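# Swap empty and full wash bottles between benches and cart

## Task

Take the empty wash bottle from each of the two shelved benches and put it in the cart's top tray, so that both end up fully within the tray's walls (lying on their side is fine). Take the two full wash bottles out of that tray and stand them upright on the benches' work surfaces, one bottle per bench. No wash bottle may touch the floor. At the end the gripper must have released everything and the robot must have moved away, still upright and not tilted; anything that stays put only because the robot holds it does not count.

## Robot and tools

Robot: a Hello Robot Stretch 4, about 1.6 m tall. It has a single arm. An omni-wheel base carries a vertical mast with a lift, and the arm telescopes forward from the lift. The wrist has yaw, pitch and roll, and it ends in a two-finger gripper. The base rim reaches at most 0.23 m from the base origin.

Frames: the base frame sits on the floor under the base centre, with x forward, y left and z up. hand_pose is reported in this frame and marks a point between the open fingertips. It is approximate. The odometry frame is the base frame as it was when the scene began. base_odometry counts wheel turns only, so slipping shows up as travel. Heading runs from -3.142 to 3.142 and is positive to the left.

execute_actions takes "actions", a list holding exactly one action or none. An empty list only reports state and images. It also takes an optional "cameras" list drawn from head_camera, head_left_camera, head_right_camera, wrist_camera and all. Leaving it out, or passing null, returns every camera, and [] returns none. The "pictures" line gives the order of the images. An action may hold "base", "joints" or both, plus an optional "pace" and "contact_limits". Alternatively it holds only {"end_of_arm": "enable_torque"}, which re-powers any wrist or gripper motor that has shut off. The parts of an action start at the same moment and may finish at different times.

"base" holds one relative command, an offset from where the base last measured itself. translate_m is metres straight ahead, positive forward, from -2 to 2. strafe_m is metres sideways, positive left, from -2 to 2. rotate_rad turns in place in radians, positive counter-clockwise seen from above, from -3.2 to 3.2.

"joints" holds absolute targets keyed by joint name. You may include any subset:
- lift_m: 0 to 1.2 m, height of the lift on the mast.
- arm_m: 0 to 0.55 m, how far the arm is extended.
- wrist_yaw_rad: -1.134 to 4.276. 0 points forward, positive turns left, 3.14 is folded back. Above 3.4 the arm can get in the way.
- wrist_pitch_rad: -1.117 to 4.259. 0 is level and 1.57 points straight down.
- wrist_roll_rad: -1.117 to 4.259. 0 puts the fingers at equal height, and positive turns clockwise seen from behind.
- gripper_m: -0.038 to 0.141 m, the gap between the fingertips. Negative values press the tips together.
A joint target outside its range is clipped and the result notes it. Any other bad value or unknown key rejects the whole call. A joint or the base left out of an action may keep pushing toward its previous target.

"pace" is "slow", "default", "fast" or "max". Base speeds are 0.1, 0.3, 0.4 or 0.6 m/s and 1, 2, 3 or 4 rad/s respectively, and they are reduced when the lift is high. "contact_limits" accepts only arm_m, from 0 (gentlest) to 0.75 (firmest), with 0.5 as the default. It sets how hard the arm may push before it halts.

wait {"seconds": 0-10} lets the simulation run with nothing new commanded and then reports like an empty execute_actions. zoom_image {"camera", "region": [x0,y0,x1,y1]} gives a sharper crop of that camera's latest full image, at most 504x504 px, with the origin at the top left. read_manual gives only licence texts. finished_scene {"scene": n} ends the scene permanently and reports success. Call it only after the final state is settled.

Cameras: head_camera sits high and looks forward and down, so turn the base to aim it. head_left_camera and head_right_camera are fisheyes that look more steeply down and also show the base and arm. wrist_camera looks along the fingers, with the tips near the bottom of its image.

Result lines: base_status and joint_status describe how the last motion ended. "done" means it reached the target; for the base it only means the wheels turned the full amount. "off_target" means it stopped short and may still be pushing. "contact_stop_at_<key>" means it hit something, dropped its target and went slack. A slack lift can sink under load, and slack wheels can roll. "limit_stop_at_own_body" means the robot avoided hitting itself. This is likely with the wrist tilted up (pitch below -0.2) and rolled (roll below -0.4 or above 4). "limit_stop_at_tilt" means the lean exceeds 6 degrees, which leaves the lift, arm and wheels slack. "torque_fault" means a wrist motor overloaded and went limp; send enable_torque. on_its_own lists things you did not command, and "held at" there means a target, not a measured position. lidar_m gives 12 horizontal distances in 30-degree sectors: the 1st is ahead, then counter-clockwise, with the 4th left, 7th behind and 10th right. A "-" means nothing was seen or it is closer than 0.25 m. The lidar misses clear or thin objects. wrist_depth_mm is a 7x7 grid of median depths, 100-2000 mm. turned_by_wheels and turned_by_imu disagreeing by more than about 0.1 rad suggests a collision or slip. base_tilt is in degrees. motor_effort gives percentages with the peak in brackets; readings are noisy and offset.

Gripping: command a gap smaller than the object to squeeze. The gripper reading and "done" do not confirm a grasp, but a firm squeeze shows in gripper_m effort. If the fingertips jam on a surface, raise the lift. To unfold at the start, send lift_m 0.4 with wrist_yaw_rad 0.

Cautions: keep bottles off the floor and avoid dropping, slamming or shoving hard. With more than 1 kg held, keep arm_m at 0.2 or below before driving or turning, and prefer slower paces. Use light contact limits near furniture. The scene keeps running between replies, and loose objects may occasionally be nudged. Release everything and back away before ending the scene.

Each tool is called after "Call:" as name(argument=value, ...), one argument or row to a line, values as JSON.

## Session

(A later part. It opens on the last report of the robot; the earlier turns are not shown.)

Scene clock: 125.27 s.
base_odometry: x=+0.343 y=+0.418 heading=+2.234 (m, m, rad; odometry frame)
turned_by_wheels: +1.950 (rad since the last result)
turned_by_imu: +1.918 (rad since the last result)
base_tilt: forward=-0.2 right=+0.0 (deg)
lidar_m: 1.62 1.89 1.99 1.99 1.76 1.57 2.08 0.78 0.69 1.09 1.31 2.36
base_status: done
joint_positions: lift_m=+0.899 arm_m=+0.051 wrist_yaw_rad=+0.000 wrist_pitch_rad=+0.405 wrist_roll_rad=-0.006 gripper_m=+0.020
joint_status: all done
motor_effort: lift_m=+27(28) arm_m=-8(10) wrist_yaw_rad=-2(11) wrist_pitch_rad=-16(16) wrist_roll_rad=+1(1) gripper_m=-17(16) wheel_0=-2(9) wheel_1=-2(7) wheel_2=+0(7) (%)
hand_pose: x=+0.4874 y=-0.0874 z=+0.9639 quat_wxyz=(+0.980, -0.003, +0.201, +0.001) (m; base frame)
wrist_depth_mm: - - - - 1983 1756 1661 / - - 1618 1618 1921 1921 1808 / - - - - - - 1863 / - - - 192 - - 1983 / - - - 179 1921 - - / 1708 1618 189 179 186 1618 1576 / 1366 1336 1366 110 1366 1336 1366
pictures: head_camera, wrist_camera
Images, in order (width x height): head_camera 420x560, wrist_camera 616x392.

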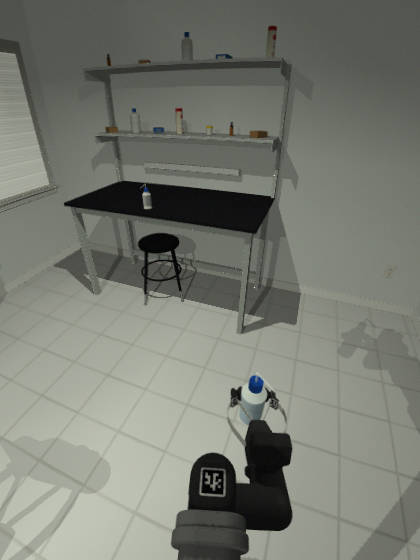

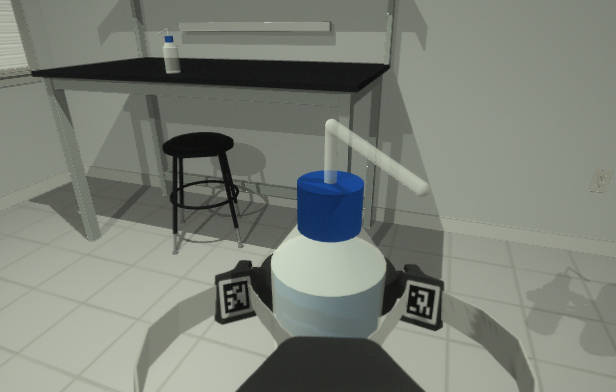

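Call:
execute_actions(
  actions=[
    {"base":{"rotate_rad":0.29}},
  ],
  cameras=[],
)

Call:
execute_actions(
  actions=[
    {"base":{"translate_m":1.1},"joints":{"lift_m":1.03}},
  ],
  cameras=[],
)

Call:
execute_actions(
  actions=[
    {"base":{"rotate_rad":-0.4},"joints":{"arm_m":0.4}},
  ],
  cameras=["head_camera"],
)

Scene clock: 133.10 s.
base_odometry: x=+0.343 y=+0.418 heading=+2.524 (m, m, rad; odometry frame)
turned_by_wheels: +0.290 (rad since the last result)
turned_by_imu: +0.284 (rad since the last result)
base_tilt: forward=-0.2 right=+0.0 (deg)
lidar_m: 1.68 2.04 1.98 2.09 1.56 1.57 1.44 0.67 0.68 1.14 1.69 1.61
base_status: done
joint_positions: lift_m=+0.899 arm_m=+0.051 wrist_yaw_rad=+0.000 wrist_pitch_rad=+0.405 wrist_roll_rad=-0.006 gripper_m=+0.020
joint_status: not commanded
motor_effort: lift_m=+27(27) arm_m=-8(8) wrist_yaw_rad=-5(6) wrist_pitch_rad=-16(15) wrist_roll_rad=+1(1) gripper_m=-19(16) wheel_0=-2(3) wheel_1=-2(4) wheel_2=+0(7) (%)
hand_pose: x=+0.4874 y=-0.0874 z=+0.9639 quat_wxyz=(+0.980, -0.003, +0.201, +0.001) (m; base frame)
wrist_depth_mm: - - - - - 1863 1618 / - - - - 1661 1308 1708 / - - - - - 1983 1808 / - - - 192 - - 1921 / - - - 179 1921 - 1921 / 1618 1661 189 178 186 1576 1661 / 1366 1308 1366 110 1336 1308 1366
pictures: none
No camera images: the call's "cameras" was empty. Leave "cameras" out to get every camera's image.

Scene clock: 138.27 s.
base_odometry: x=-0.554 y=+1.056 heading=+2.524 (m, m, rad; odometry frame)
turned_by_wheels: +0.000 (rad since the last result)
turned_by_imu: -0.005 (rad since the last result)
base_tilt: forward=-0.3 right=-0.1 (deg)
lidar_m: 0.73 1.02 1.46 1.47 2.12 2.45 1.73 1.63 1.68 1.79 0.67 0.65
base_status: done
joint_positions: lift_m=+1.029 arm_m=+0.051 wrist_yaw_rad=+0.000 wrist_pitch_rad=+0.406 wrist_roll_rad=-0.006 gripper_m=+0.020
joint_status: all done
motor_effort: lift_m=+27(29) arm_m=-8(8) wrist_yaw_rad=-2(2) wrist_pitch_rad=-16(16) wrist_roll_rad=+1(1) gripper_m=-15(15) wheel_0=+1(1) wheel_1=+0(7) wheel_2=+0(10) (%)
hand_pose: x=+0.4873 y=-0.0874 z=+1.0939 quat_wxyz=(+0.980, -0.003, +0.201, +0.001) (m; base frame)
wrist_depth_mm: 1661 1921 1576 1366 1182 1025 917 / 1708 1983 1756 1430 1205 1042 946 / 1756 1138 1160 1042 1138 1078 991 / 1756 891 778 192 741 778 768 / 1863 - 1863 180 559 585 580 / 1808 1708 190 178 186 469 469 / 1499 1430 1537 110 1464 1229 410
pictures: none
No camera images: the call's "cameras" was empty. Leave "cameras" out to get every camera's image.

Scene clock: 140.43 s.
base_odometry: x=-0.554 y=+1.056 heading=+2.124 (m, m, rad; odometry frame)
turned_by_wheels: -0.400 (rad since the last result)
turned_by_imu: -0.393 (rad since the last result)
base_tilt: forward=-0.2 right=+0.0 (deg)
lidar_m: 0.66 0.75 1.20 1.45 1.56 2.47 3.13 1.60 1.70 1.67 1.80 0.67
base_status: done
joint_positions: lift_m=+1.029 arm_m=+0.399 wrist_yaw_rad=+0.000 wrist_pitch_rad=+0.405 wrist_roll_rad=-0.006 gripper_m=+0.020
joint_status: all done
motor_effort: lift_m=+27(27) arm_m=+8(7) wrist_yaw_rad=-1(1) wrist_pitch_rad=-15(16) wrist_roll_rad=+1(1) gripper_m=-19(16) wheel_0=+1(5) wheel_1=+2(6) wheel_2=+1(6) (%)
hand_pose: x=+0.8347 y=-0.0874 z=+1.0939 quat_wxyz=(+0.980, -0.003, +0.201, +0.001) (m; base frame)
wrist_depth_mm: 917 866 831 798 759 715 683 / 976 904 854 809 788 768 732 / 1060 991 960 891 831 809 759 / 768 778 778 193 732 768 750 / 585 585 580 179 554 574 580 / 466 469 190 179 186 449 462 / 392 379 392 109 389 375 389
pictures: head_camera
Images, in order (width x height): head_camera 420x560.

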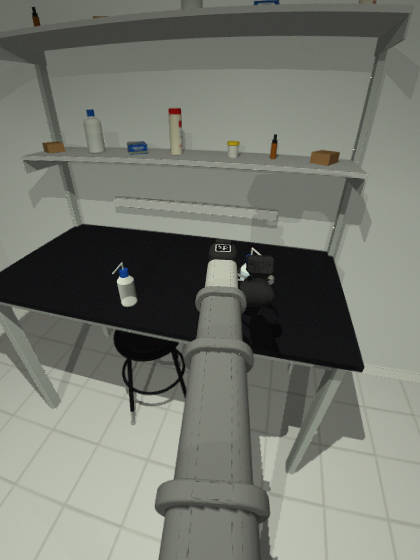

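Call:
execute_actions(
  actions=[
    {"joints":{"lift_m":0.945}},
  ],
  cameras=[],
)

Call:
execute_actions(
  actions=[
    {"joints":{"lift_m":0.927},"pace":"slow"},
  ],
  cameras=[],
)

Call:
execute_actions(
  actions=[
    {"joints":{"gripper_m":0.12}},
  ],
  cameras=[],
)

Call:
execute_actions(
  actions=[
    {"joints":{"arm_m":0.28}},
  ],
  cameras=[],
)

Call:
execute_actions(
  actions=[
    {"base":{"rotate_rad":0.48},"joints":{"lift_m":0.916}},
  ],
  cameras=["wrist_camera"],
)

Scene clock: 152.60 s.
base_odometry: x=-0.554 y=+1.056 heading=+2.124 (m, m, rad; odometry frame)
turned_by_wheels: +0.000 (rad since the last result)
turned_by_imu: -0.001 (rad since the last result)
base_tilt: forward=-0.2 right=+0.1 (deg)
lidar_m: 0.65 0.75 1.18 1.46 1.57 2.49 3.11 1.62 1.69 1.69 1.79 0.67
base_status: not commanded
joint_positions: lift_m=+0.945 arm_m=+0.399 wrist_yaw_rad=+0.000 wrist_pitch_rad=+0.405 wrist_roll_rad=-0.006 gripper_m=+0.020
joint_status: all done
motor_effort: lift_m=+16(27) arm_m=+8(8) wrist_yaw_rad=-3(3) wrist_pitch_rad=-15(16) wrist_roll_rad=+1(2) gripper_m=-14(13) wheel_0=+1(1) wheel_1=+2(2) wheel_2=+1(1) (%)
hand_pose: x=+0.8347 y=-0.0874 z=+1.0098 quat_wxyz=(+0.980, -0.003, +0.201, +0.001) (m; base frame)
wrist_depth_mm: 904 878 831 788 741 723 683 / 991 931 878 842 798 759 732 / 854 831 842 759 820 788 750 / 569 569 564 193 530 564 564 / 433 430 427 179 410 424 424 / 343 345 189 178 186 329 340 / 285 278 287 109 286 277 283
pictures: none
No camera images: the call's "cameras" was empty. Leave "cameras" out to get every camera's image.

Scene clock: 153.47 s.
base_odometry: x=-0.554 y=+1.056 heading=+2.124 (m, m, rad; odometry frame)
turned_by_wheels: +0.000 (rad since the last result)
turned_by_imu: +0.000 (rad since the last result)
base_tilt: forward=-0.3 right=+0.1 (deg)
lidar_m: 0.65 0.75 1.19 1.46 1.57 2.47 3.12 1.61 1.69 1.68 1.78 0.66
base_status: not commanded
joint_positions: lift_m=+0.927 arm_m=+0.399 wrist_yaw_rad=+0.000 wrist_pitch_rad=+0.405 wrist_roll_rad=-0.006 gripper_m=+0.020
joint_status: all done
motor_effort: lift_m=+16(16) arm_m=+8(8) wrist_yaw_rad=-2(3) wrist_pitch_rad=-15(15) wrist_roll_rad=+1(1) gripper_m=-18(15) wheel_0=+1(1) wheel_1=+2(2) wheel_2=+1(2) (%)
hand_pose: x=+0.8347 y=-0.0874 z=+0.9918 quat_wxyz=(+0.980, -0.003, +0.201, +0.001) (m; base frame)
wrist_depth_mm: 891 842 809 768 741 723 691 / 991 931 878 831 788 759 723 / 798 778 778 707 778 768 699 / 525 525 525 193 492 521 521 / 394 397 397 179 377 392 392 / 319 317 190 179 186 304 315 / 265 256 265 110 265 255 264
pictures: none
No camera images: the call's "cameras" was empty. Leave "cameras" out to get every camera's image.

Scene clock: 155.33 s.
base_odometry: x=-0.554 y=+1.056 heading=+2.124 (m, m, rad; odometry frame)
turned_by_wheels: +0.000 (rad since the last result)
turned_by_imu: +0.000 (rad since the last result)
base_tilt: forward=-0.3 right=+0.1 (deg)
lidar_m: 0.67 0.73 1.21 1.44 1.56 2.49 3.14 1.61 1.69 1.69 1.77 0.67
base_status: not commanded
joint_positions: lift_m=+0.927 arm_m=+0.399 wrist_yaw_rad=+0.000 wrist_pitch_rad=+0.403 wrist_roll_rad=-0.006 gripper_m=+0.120
joint_status: all done
motor_effort: lift_m=+16(16) arm_m=+8(8) wrist_yaw_rad=-2(3) wrist_pitch_rad=-8(16) wrist_roll_rad=+1(1) gripper_m=-2(21) wheel_0=+1(1) wheel_1=+2(2) wheel_2=+1(2) (%)
hand_pose: x=+0.8350 y=-0.0874 z=+0.9925 quat_wxyz=(+0.980, -0.003, +0.200, +0.001) (m; base frame)
wrist_depth_mm: 904 842 809 759 732 732 691 / 991 931 878 831 798 759 715 / 798 798 788 798 778 778 723 / 535 530 530 205 500 530 530 / 399 399 399 190 382 397 397 / 320 322 204 188 196 212 319 / 266 267 267 109 267 258 266
pictures: none
No camera images: the call's "cameras" was empty. Leave "cameras" out to get every camera's image.

Scene clock: 156.70 s.
base_odometry: x=-0.554 y=+1.056 heading=+2.124 (m, m, rad; odometry frame)
turned_by_wheels: +0.000 (rad since the last result)
turned_by_imu: +0.000 (rad since the last result)
base_tilt: forward=-0.3 right=+0.0 (deg)
lidar_m: 0.66 0.75 1.19 1.45 1.56 2.47 3.13 1.60 1.71 1.69 1.80 0.66
base_status: not commanded
joint_positions: lift_m=+0.927 arm_m=+0.281 wrist_yaw_rad=+0.000 wrist_pitch_rad=+0.403 wrist_roll_rad=-0.006 gripper_m=+0.120
joint_status: all done
motor_effort: lift_m=+16(16) arm_m=-8(10) wrist_yaw_rad=-2(3) wrist_pitch_rad=-7(8) wrist_roll_rad=+1(1) gripper_m=+0(3) wheel_0=+1(1) wheel_1=+2(2) wheel_2=+1(1) (%)
hand_pose: x=+0.7177 y=-0.0874 z=+0.9926 quat_wxyz=(+0.980, -0.003, +0.200, +0.001) (m; base frame)
wrist_depth_mm: 1025 960 917 878 842 820 778 / 1160 1060 1008 946 917 866 809 / 809 798 798 661 788 798 854 / 535 530 535 301 530 535 530 / 402 402 402 324 399 399 399 / 320 320 203 322 300 213 320 / 276 267 268 110 268 258 266
pictures: none
No camera images: the call's "cameras" was empty. Leave "cameras" out to get every camera's image.

Scene clock: 158.00 s.
base_odometry: x=-0.554 y=+1.056 heading=+2.604 (m, m, rad; odometry frame)
turned_by_wheels: +0.480 (rad since the last result)
turned_by_imu: +0.472 (rad since the last result)
base_tilt: forward=-0.3 right=+0.0 (deg)
lidar_m: 0.75 1.12 1.44 1.50 2.36 2.45 1.61 1.67 1.69 1.82 0.66 0.65
base_status: done
joint_positions: lift_m=+0.916 arm_m=+0.281 wrist_yaw_rad=+0.000 wrist_pitch_rad=+0.403 wrist_roll_rad=-0.006 gripper_m=+0.120
joint_status: all done
motor_effort: lift_m=+15(14) arm_m=-7(8) wrist_yaw_rad=-2(3) wrist_pitch_rad=-8(8) wrist_roll_rad=+1(1) gripper_m=-1(2) wheel_0=+0(7) wheel_1=-1(2) wheel_2=-1(6) (%)
hand_pose: x=+0.7177 y=-0.0874 z=+0.9817 quat_wxyz=(+0.980, -0.003, +0.200, +0.001) (m; base frame)
wrist_depth_mm: 1464 1756 1537 1229 1042 878 768 / 1537 1756 1576 1205 1060 960 831 / 1499 759 759 415 750 759 750 / 1537 585 508 436 504 500 504 / 1661 1983 418 382 382 377 379 / 1661 1042 1537 338 291 212 304 / 1397 1336 1397 110 287 260 252
pictures: wrist_camera
Images, in order (width x height): wrist_camera 616x392.

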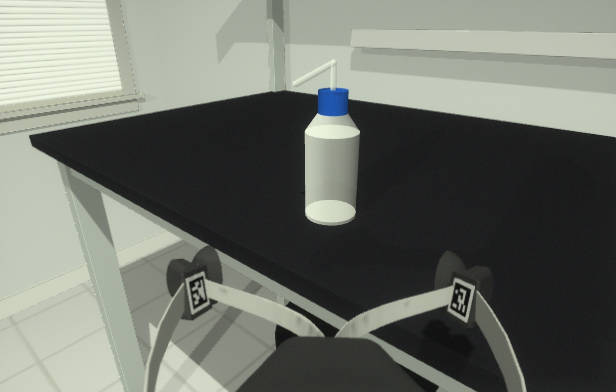

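Call:
execute_actions(
  actions=[
    {"joints":{"arm_m":0.5}},
  ],
  cameras=["wrist_camera"],
)

Call:
execute_actions(
  actions=[
    {"joints":{"gripper_m":0.02}},
  ],
  cameras=[],
)

Call:
execute_actions(
  actions=[
    {"joints":{"lift_m":0.96}},
  ],
  cameras=[],
)

Call:
execute_actions(
  actions=[
    {"base":{"rotate_rad":-0.118}},
  ],
  cameras=[],
)

Call:
execute_actions(
  actions=[
    {"base":{"translate_m":-1.157},"joints":{"arm_m":0.05}},
  ],
  cameras=[],
)

Call:
execute_actions(
  actions=[
    {"base":{"rotate_rad":-2.202}},
  ],
  cameras=[],
)

Call:
execute_actions(
  actions=[
    {"joints":{"arm_m":0.47,"lift_m":0.84}},
  ],
  cameras=["head_camera","wrist_camera"],
)

Scene clock: 173.67 s.
base_odometry: x=-0.554 y=+1.056 heading=+2.604 (m, m, rad; odometry frame)
turned_by_wheels: +0.000 (rad since the last result)
turned_by_imu: -0.001 (rad since the last result)
base_tilt: forward=-0.3 right=+0.1 (deg)
lidar_m: 0.74 1.13 1.46 1.50 2.35 2.44 1.61 1.64 1.68 1.83 0.67 0.65
base_status: not commanded
joint_positions: lift_m=+0.916 arm_m=+0.499 wrist_yaw_rad=+0.000 wrist_pitch_rad=+0.402 wrist_roll_rad=-0.006 gripper_m=+0.120
joint_status: all done
motor_effort: lift_m=+15(15) arm_m=+8(8) wrist_yaw_rad=-3(3) wrist_pitch_rad=-7(7) wrist_roll_rad=+2(1) gripper_m=-1(1) wheel_0=-1(1) wheel_1=-1(1) wheel_2=-1(1) (%)
hand_pose: x=+0.9350 y=-0.0874 z=+0.9817 quat_wxyz=(+0.980, -0.003, +0.200, +0.001) (m; base frame)
wrist_depth_mm: 1397 1499 1229 1025 831 732 634 / 1397 1618 1336 1060 904 778 683 / 1366 768 750 621 750 750 699 / 504 504 504 213 473 508 504 / 382 382 379 197 345 377 379 / 330 304 204 204 206 213 303 / 778 254 254 109 254 246 253
pictures: wrist_camera
Images, in order (width x height): wrist_camera 616x392.

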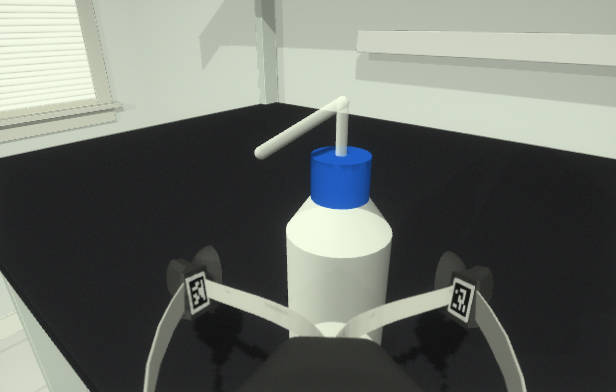

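Scene clock: 175.53 s.
base_odometry: x=-0.554 y=+1.056 heading=+2.604 (m, m, rad; odometry frame)
turned_by_wheels: +0.000 (rad since the last result)
turned_by_imu: +0.000 (rad since the last result)
base_tilt: forward=-0.4 right=+0.0 (deg)
lidar_m: 0.73 1.15 1.43 1.51 2.34 2.44 1.63 1.65 1.67 1.86 0.67 0.66
base_status: not commanded
joint_positions: lift_m=+0.916 arm_m=+0.499 wrist_yaw_rad=+0.000 wrist_pitch_rad=+0.402 wrist_roll_rad=-0.006 gripper_m=+0.020
joint_status: all done
motor_effort: lift_m=+15(15) arm_m=+8(8) wrist_yaw_rad=+0(3) wrist_pitch_rad=-7(7) wrist_roll_rad=+1(1) gripper_m=-19(20) wheel_0=-1(0) wheel_1=-1(0) wheel_2=-1(1) (%)
hand_pose: x=+0.9350 y=-0.0874 z=+0.9817 quat_wxyz=(+0.980, -0.003, +0.200, +0.001) (m; base frame)
wrist_depth_mm: 1336 1464 1255 1008 831 723 640 / 1397 1576 1308 1060 904 788 699 / 1366 750 750 627 750 750 699 / 508 500 504 189 504 504 504 / 379 379 379 185 362 377 379 / 330 304 189 195 194 293 303 / 788 245 253 110 254 244 252
pictures: none
No camera images: the call's "cameras" was empty. Leave "cameras" out to get every camera's image.

Scene clock: 176.57 s.
base_odometry: x=-0.554 y=+1.056 heading=+2.604 (m, m, rad; odometry frame)
turned_by_wheels: +0.000 (rad since the last result)
turned_by_imu: +0.000 (rad since the last result)
base_tilt: forward=-0.3 right=-0.1 (deg)
lidar_m: 0.72 1.14 1.43 1.54 2.34 2.46 1.62 1.64 1.69 1.82 0.66 0.65
base_status: not commanded
joint_positions: lift_m=+0.960 arm_m=+0.499 wrist_yaw_rad=+0.000 wrist_pitch_rad=+0.402 wrist_roll_rad=-0.006 gripper_m=+0.020
joint_status: all done
motor_effort: lift_m=+26(28) arm_m=+8(8) wrist_yaw_rad=-3(4) wrist_pitch_rad=-7(7) wrist_roll_rad=+1(1) gripper_m=-18(20) wheel_0=-1(0) wheel_1=-1(0) wheel_2=-1(1) (%)
hand_pose: x=+0.9350 y=-0.0874 z=+1.0248 quat_wxyz=(+0.980, -0.003, +0.200, +0.001) (m; base frame)
wrist_depth_mm: 1366 1499 1229 1042 866 750 654 / 1397 1661 1336 1078 878 750 647 / 1464 1618 904 759 904 798 715 / 615 609 609 189 609 609 609 / 459 459 462 185 436 459 455 / 382 366 190 195 193 355 364 / 768 297 306 110 307 296 304
pictures: none
No camera images: the call's "cameras" was empty. Leave "cameras" out to get every camera's image.

Scene clock: 177.37 s.
base_odometry: x=-0.554 y=+1.056 heading=+2.486 (m, m, rad; odometry frame)
turned_by_wheels: -0.118 (rad since the last result)
turned_by_imu: -0.116 (rad since the last result)
base_tilt: forward=-0.2 right=+0.1 (deg)
lidar_m: 0.69 0.98 1.47 1.44 2.02 2.44 1.79 1.63 1.67 1.77 0.68 0.65
base_status: done
joint_positions: lift_m=+0.960 arm_m=+0.499 wrist_yaw_rad=+0.000 wrist_pitch_rad=+0.402 wrist_roll_rad=-0.006 gripper_m=+0.020
joint_status: not commanded
motor_effort: lift_m=+26(26) arm_m=+8(8) wrist_yaw_rad=-3(0) wrist_pitch_rad=-6(7) wrist_roll_rad=+2(1) gripper_m=-16(18) wheel_0=-1(9) wheel_1=+0(5) wheel_2=+0(8) (%)
hand_pose: x=+0.9350 y=-0.0875 z=+1.0248 quat_wxyz=(+0.980, -0.003, +0.200, +0.000) (m; base frame)
wrist_depth_mm: 1464 1229 1008 878 788 691 627 / 1499 1336 1078 891 809 668 615 / 1537 917 917 759 820 750 683 / 615 615 609 187 609 603 609 / 459 459 455 185 418 455 455 / 368 370 189 195 193 351 366 / 307 297 307 109 306 296 306
pictures: none
No camera images: the call's "cameras" was empty. Leave "cameras" out to get every camera's image.

Scene clock: 182.70 s.
base_odometry: x=+0.363 y=+0.350 heading=+2.486 (m, m, rad; odometry frame)
turned_by_wheels: +0.000 (rad since the last result)
turned_by_imu: +0.004 (rad since the last result)
base_tilt: forward=-0.2 right=+0.0 (deg)
lidar_m: 0.45 2.04 1.97 2.05 1.50 1.49 1.52 0.71 0.69 1.13 1.60 1.68
base_status: done
joint_positions: lift_m=+0.960 arm_m=+0.051 wrist_yaw_rad=+0.000 wrist_pitch_rad=+0.403 wrist_roll_rad=-0.006 gripper_m=+0.020
joint_status: all done
motor_effort: lift_m=+26(26) arm_m=-7(7) wrist_yaw_rad=-1(3) wrist_pitch_rad=-8(8) wrist_roll_rad=+1(1) gripper_m=-20(15) wheel_0=+0(9) wheel_1=-1(8) wheel_2=+0(9) (%)
hand_pose: x=+0.4876 y=-0.0875 z=+1.0247 quat_wxyz=(+0.980, -0.003, +0.200, +0.000) (m; base frame)
wrist_depth_mm: - - - - - 1921 1708 / - - - 1808 1808 1808 1863 / - - - - - 1983 1921 / - - - 188 - - 1983 / - - - 185 - - 1983 / 1756 1756 189 194 193 1661 1756 / 1499 1397 1464 109 1464 1397 1464
pictures: none
No camera images: the call's "cameras" was empty. Leave "cameras" out to get every camera's image.

Scene clock: 185.27 s.
base_odometry: x=+0.363 y=+0.350 heading=+0.284 (m, m, rad; odometry frame)
turned_by_wheels: -2.202 (rad since the last result)
turned_by_imu: -2.166 (rad since the last result)
base_tilt: forward=-0.3 right=+0.1 (deg)
lidar_m: 0.44 1.12 1.46 1.68 1.70 2.26 2.00 2.02 1.56 1.49 1.68 0.72
base_status: done
joint_positions: lift_m=+0.960 arm_m=+0.051 wrist_yaw_rad=+0.000 wrist_pitch_rad=+0.403 wrist_roll_rad=-0.006 gripper_m=+0.020
joint_status: not commanded
motor_effort: lift_m=+25(26) arm_m=-8(8) wrist_yaw_rad=-1(3) wrist_pitch_rad=-8(8) wrist_roll_rad=+1(1) gripper_m=-23(18) wheel_0=+1(2) wheel_1=+1(8) wheel_2=+1(5) (%)
hand_pose: x=+0.4876 y=-0.0875 z=+1.0247 quat_wxyz=(+0.980, -0.003, +0.200, +0.000) (m; base frame)
wrist_depth_mm: 750 759 768 768 768 768 778 / 788 798 809 820 820 820 831 / 842 842 854 842 878 878 878 / 904 904 904 187 917 931 960 / 946 976 960 185 699 991 1008 / 1025 1025 190 195 194 699 1078 / 1098 1138 1118 110 569 569 1160
pictures: none
No camera images: the call's "cameras" was empty. Leave "cameras" out to get every camera's image.

Scene clock: 187.60 s.
base_odometry: x=+0.363 y=+0.350 heading=+0.284 (m, m, rad; odometry frame)
turned_by_wheels: +0.000 (rad since the last result)
turned_by_imu: +0.000 (rad since the last result)
base_tilt: forward=-0.3 right=+0.1 (deg)
lidar_m: 0.67 1.11 1.48 1.70 1.69 2.23 1.99 2.05 1.55 1.48 1.67 0.73
base_status: not commanded
joint_positions: lift_m=+0.840 arm_m=+0.469 wrist_yaw_rad=+0.000 wrist_pitch_rad=+0.403 wrist_roll_rad=-0.006 gripper_m=+0.020
joint_status: all done
motor_effort: lift_m=+15(25) arm_m=+8(9) wrist_yaw_rad=-2(3) wrist_pitch_rad=-8(8) wrist_roll_rad=+1(2) gripper_m=-18(17) wheel_0=+1(1) wheel_1=+2(1) wheel_2=+1(1) (%)
hand_pose: x=+0.9050 y=-0.0874 z=+0.9056 quat_wxyz=(+0.980, -0.003, +0.200, +0.001) (m; base frame)
wrist_depth_mm: 373 375 379 382 384 384 389 / 394 397 402 399 407 410 413 / 415 421 424 421 430 436 439 / 449 452 452 187 459 466 469 / 477 480 480 185 480 500 504 / 517 508 190 195 193 521 530 / 559 559 436 110 436 436 433
pictures: head_camera, wrist_camera
Images, in order (width x height): head_camera 420x560, wrist_camera 616x392.

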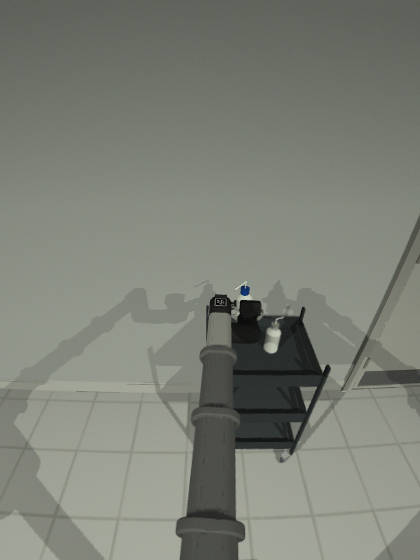

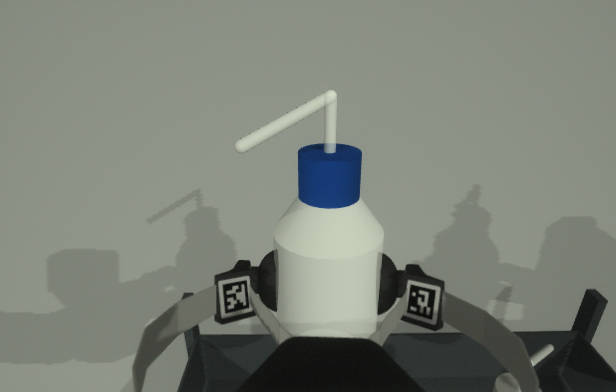

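Call:
execute_actions(
  actions=[
    {"joints":{"lift_m":0.667}},
  ],
  cameras=[],
)

Call:
execute_actions(
  actions=[
    {"joints":{"gripper_m":0.085}},
  ],
  cameras=[],
)

Call:
execute_actions(
  actions=[
    {"joints":{"arm_m":0.35,"lift_m":0.72}},
  ],
  cameras=[],
)

Call:
execute_actions(
  actions=[
    {"joints":{"arm_m":0,"lift_m":0.85}},
  ],
  cameras=[],
)

Call:
finished_scene(
  scene=2,
)

Scene clock: 196.13 s.
base_odometry: x=+0.363 y=+0.350 heading=+0.284 (m, m, rad; odometry frame)
turned_by_wheels: +0.000 (rad since the last result)
turned_by_imu: -0.001 (rad since the last result)
base_tilt: forward=-0.4 right=-0.1 (deg)
lidar_m: 0.67 1.12 1.48 1.69 1.69 2.25 1.99 2.03 1.54 1.48 1.67 0.72
base_status: not commanded
joint_positions: lift_m=+0.667 arm_m=+0.469 wrist_yaw_rad=+0.000 wrist_pitch_rad=+0.403 wrist_roll_rad=-0.006 gripper_m=+0.020
joint_status: all done
motor_effort: lift_m=+15(15) arm_m=+8(8) wrist_yaw_rad=-2(2) wrist_pitch_rad=-8(7) wrist_roll_rad=+1(1) gripper_m=-19(19) wheel_0=+1(1) wheel_1=+1(1) wheel_2=+1(0) (%)
hand_pose: x=+0.9050 y=-0.0874 z=+0.7327 quat_wxyz=(+0.980, -0.003, +0.200, +0.001) (m; base frame)
wrist_depth_mm: 373 373 379 379 384 382 387 / 392 394 397 399 404 410 410 / 421 418 424 418 433 436 433 / 449 442 362 187 359 362 206 / 477 334 366 185 368 366 200 / 512 243 189 195 194 224 207 / 202 240 257 110 257 240 219
pictures: none
No camera images: the call's "cameras" was empty. Leave "cameras" out to get every camera's image.

Scene clock: 197.60 s.
base_odometry: x=+0.363 y=+0.350 heading=+0.284 (m, m, rad; odometry frame)
turned_by_wheels: +0.000 (rad since the last result)
turned_by_imu: +0.000 (rad since the last result)
base_tilt: forward=-0.4 right=+0.1 (deg)
lidar_m: 0.68 1.14 1.46 1.70 1.70 2.22 1.99 2.04 1.55 1.48 1.69 0.73
base_status: not commanded
joint_positions: lift_m=+0.667 arm_m=+0.469 wrist_yaw_rad=+0.000 wrist_pitch_rad=+0.403 wrist_roll_rad=-0.006 gripper_m=+0.085
joint_status: all done
motor_effort: lift_m=+15(15) arm_m=+8(8) wrist_yaw_rad=-3(1) wrist_pitch_rad=-7(7) wrist_roll_rad=+1(2) gripper_m=-2(18) wheel_0=+1(1) wheel_1=+1(1) wheel_2=+1(1) (%)
hand_pose: x=+0.9050 y=-0.0874 z=+0.7327 quat_wxyz=(+0.980, -0.003, +0.200, +0.001) (m; base frame)
wrist_depth_mm: 373 373 377 382 384 389 387 / 394 394 397 402 407 413 413 / 418 421 424 418 433 436 439 / 449 442 362 205 359 364 205 / 477 338 368 196 219 366 201 / 512 262 219 202 205 229 208 / 201 241 257 109 258 234 221
pictures: none
No camera images: the call's "cameras" was empty. Leave "cameras" out to get every camera's image.

Scene clock: 198.97 s.
base_odometry: x=+0.363 y=+0.350 heading=+0.284 (m, m, rad; odometry frame)
turned_by_wheels: +0.000 (rad since the last result)
turned_by_imu: +0.000 (rad since the last result)
base_tilt: forward=-0.3 right=+0.1 (deg)
lidar_m: 0.69 1.12 1.47 1.70 1.71 2.23 1.99 2.03 1.55 1.49 1.67 0.72
base_status: not commanded
joint_positions: lift_m=+0.720 arm_m=+0.351 wrist_yaw_rad=+0.000 wrist_pitch_rad=+0.403 wrist_roll_rad=-0.006 gripper_m=+0.085
joint_status: all done
motor_effort: lift_m=+27(27) arm_m=-8(7) wrist_yaw_rad=-2(1) wrist_pitch_rad=-7(8) wrist_roll_rad=+1(2) gripper_m=-2(1) wheel_0=+1(1) wheel_1=+2(1) wheel_2=+0(1) (%)
hand_pose: x=+0.7877 y=-0.0874 z=+0.7847 quat_wxyz=(+0.980, -0.003, +0.200, +0.001) (m; base frame)
wrist_depth_mm: 480 484 484 488 492 496 500 / 504 508 517 521 521 525 525 / 535 544 544 544 554 559 559 / 569 580 564 334 500 342 580 / 615 621 397 336 480 336 442 / 661 654 219 347 355 349 384 / 715 268 322 109 322 310 320
pictures: none
No camera images: the call's "cameras" was empty. Leave "cameras" out to get every camera's image.

Scene clock: 201.13 s.
base_odometry: x=+0.363 y=+0.350 heading=+0.284 (m, m, rad; odometry frame)
turned_by_wheels: +0.000 (rad since the last result)
turned_by_imu: +0.000 (rad since the last result)
base_tilt: forward=-0.3 right=+0.0 (deg)
lidar_m: 0.68 1.12 1.44 1.68 1.70 2.23 1.99 2.03 1.57 1.48 1.68 0.73
base_status: not commanded
joint_positions: lift_m=+0.850 arm_m=+0.001 wrist_yaw_rad=+0.000 wrist_pitch_rad=+0.402 wrist_roll_rad=-0.006 gripper_m=+0.085
joint_status: all done
motor_effort: lift_m=+27(27) arm_m=-8(7) wrist_yaw_rad=-1(3) wrist_pitch_rad=-7(7) wrist_roll_rad=+1(1) gripper_m=-4(3) wheel_0=+1(1) wheel_1=+2(1) wheel_2=+1(1) (%)
hand_pose: x=+0.4377 y=-0.0874 z=+0.9147 quat_wxyz=(+0.980, -0.003, +0.200, +0.001) (m; base frame)
wrist_depth_mm: 798 809 798 809 809 820 831 / 842 842 866 866 866 878 878 / 878 904 904 917 931 946 946 / 960 960 960 866 842 976 991 / 1025 1025 1008 741 723 715 1042 / 1098 1098 219 574 574 580 1138 / 1160 1182 1182 110 820 759 1205
pictures: none
No camera images: the call's "cameras" was empty. Leave "cameras" out to get every camera's image.

The scene is finished: the task was done.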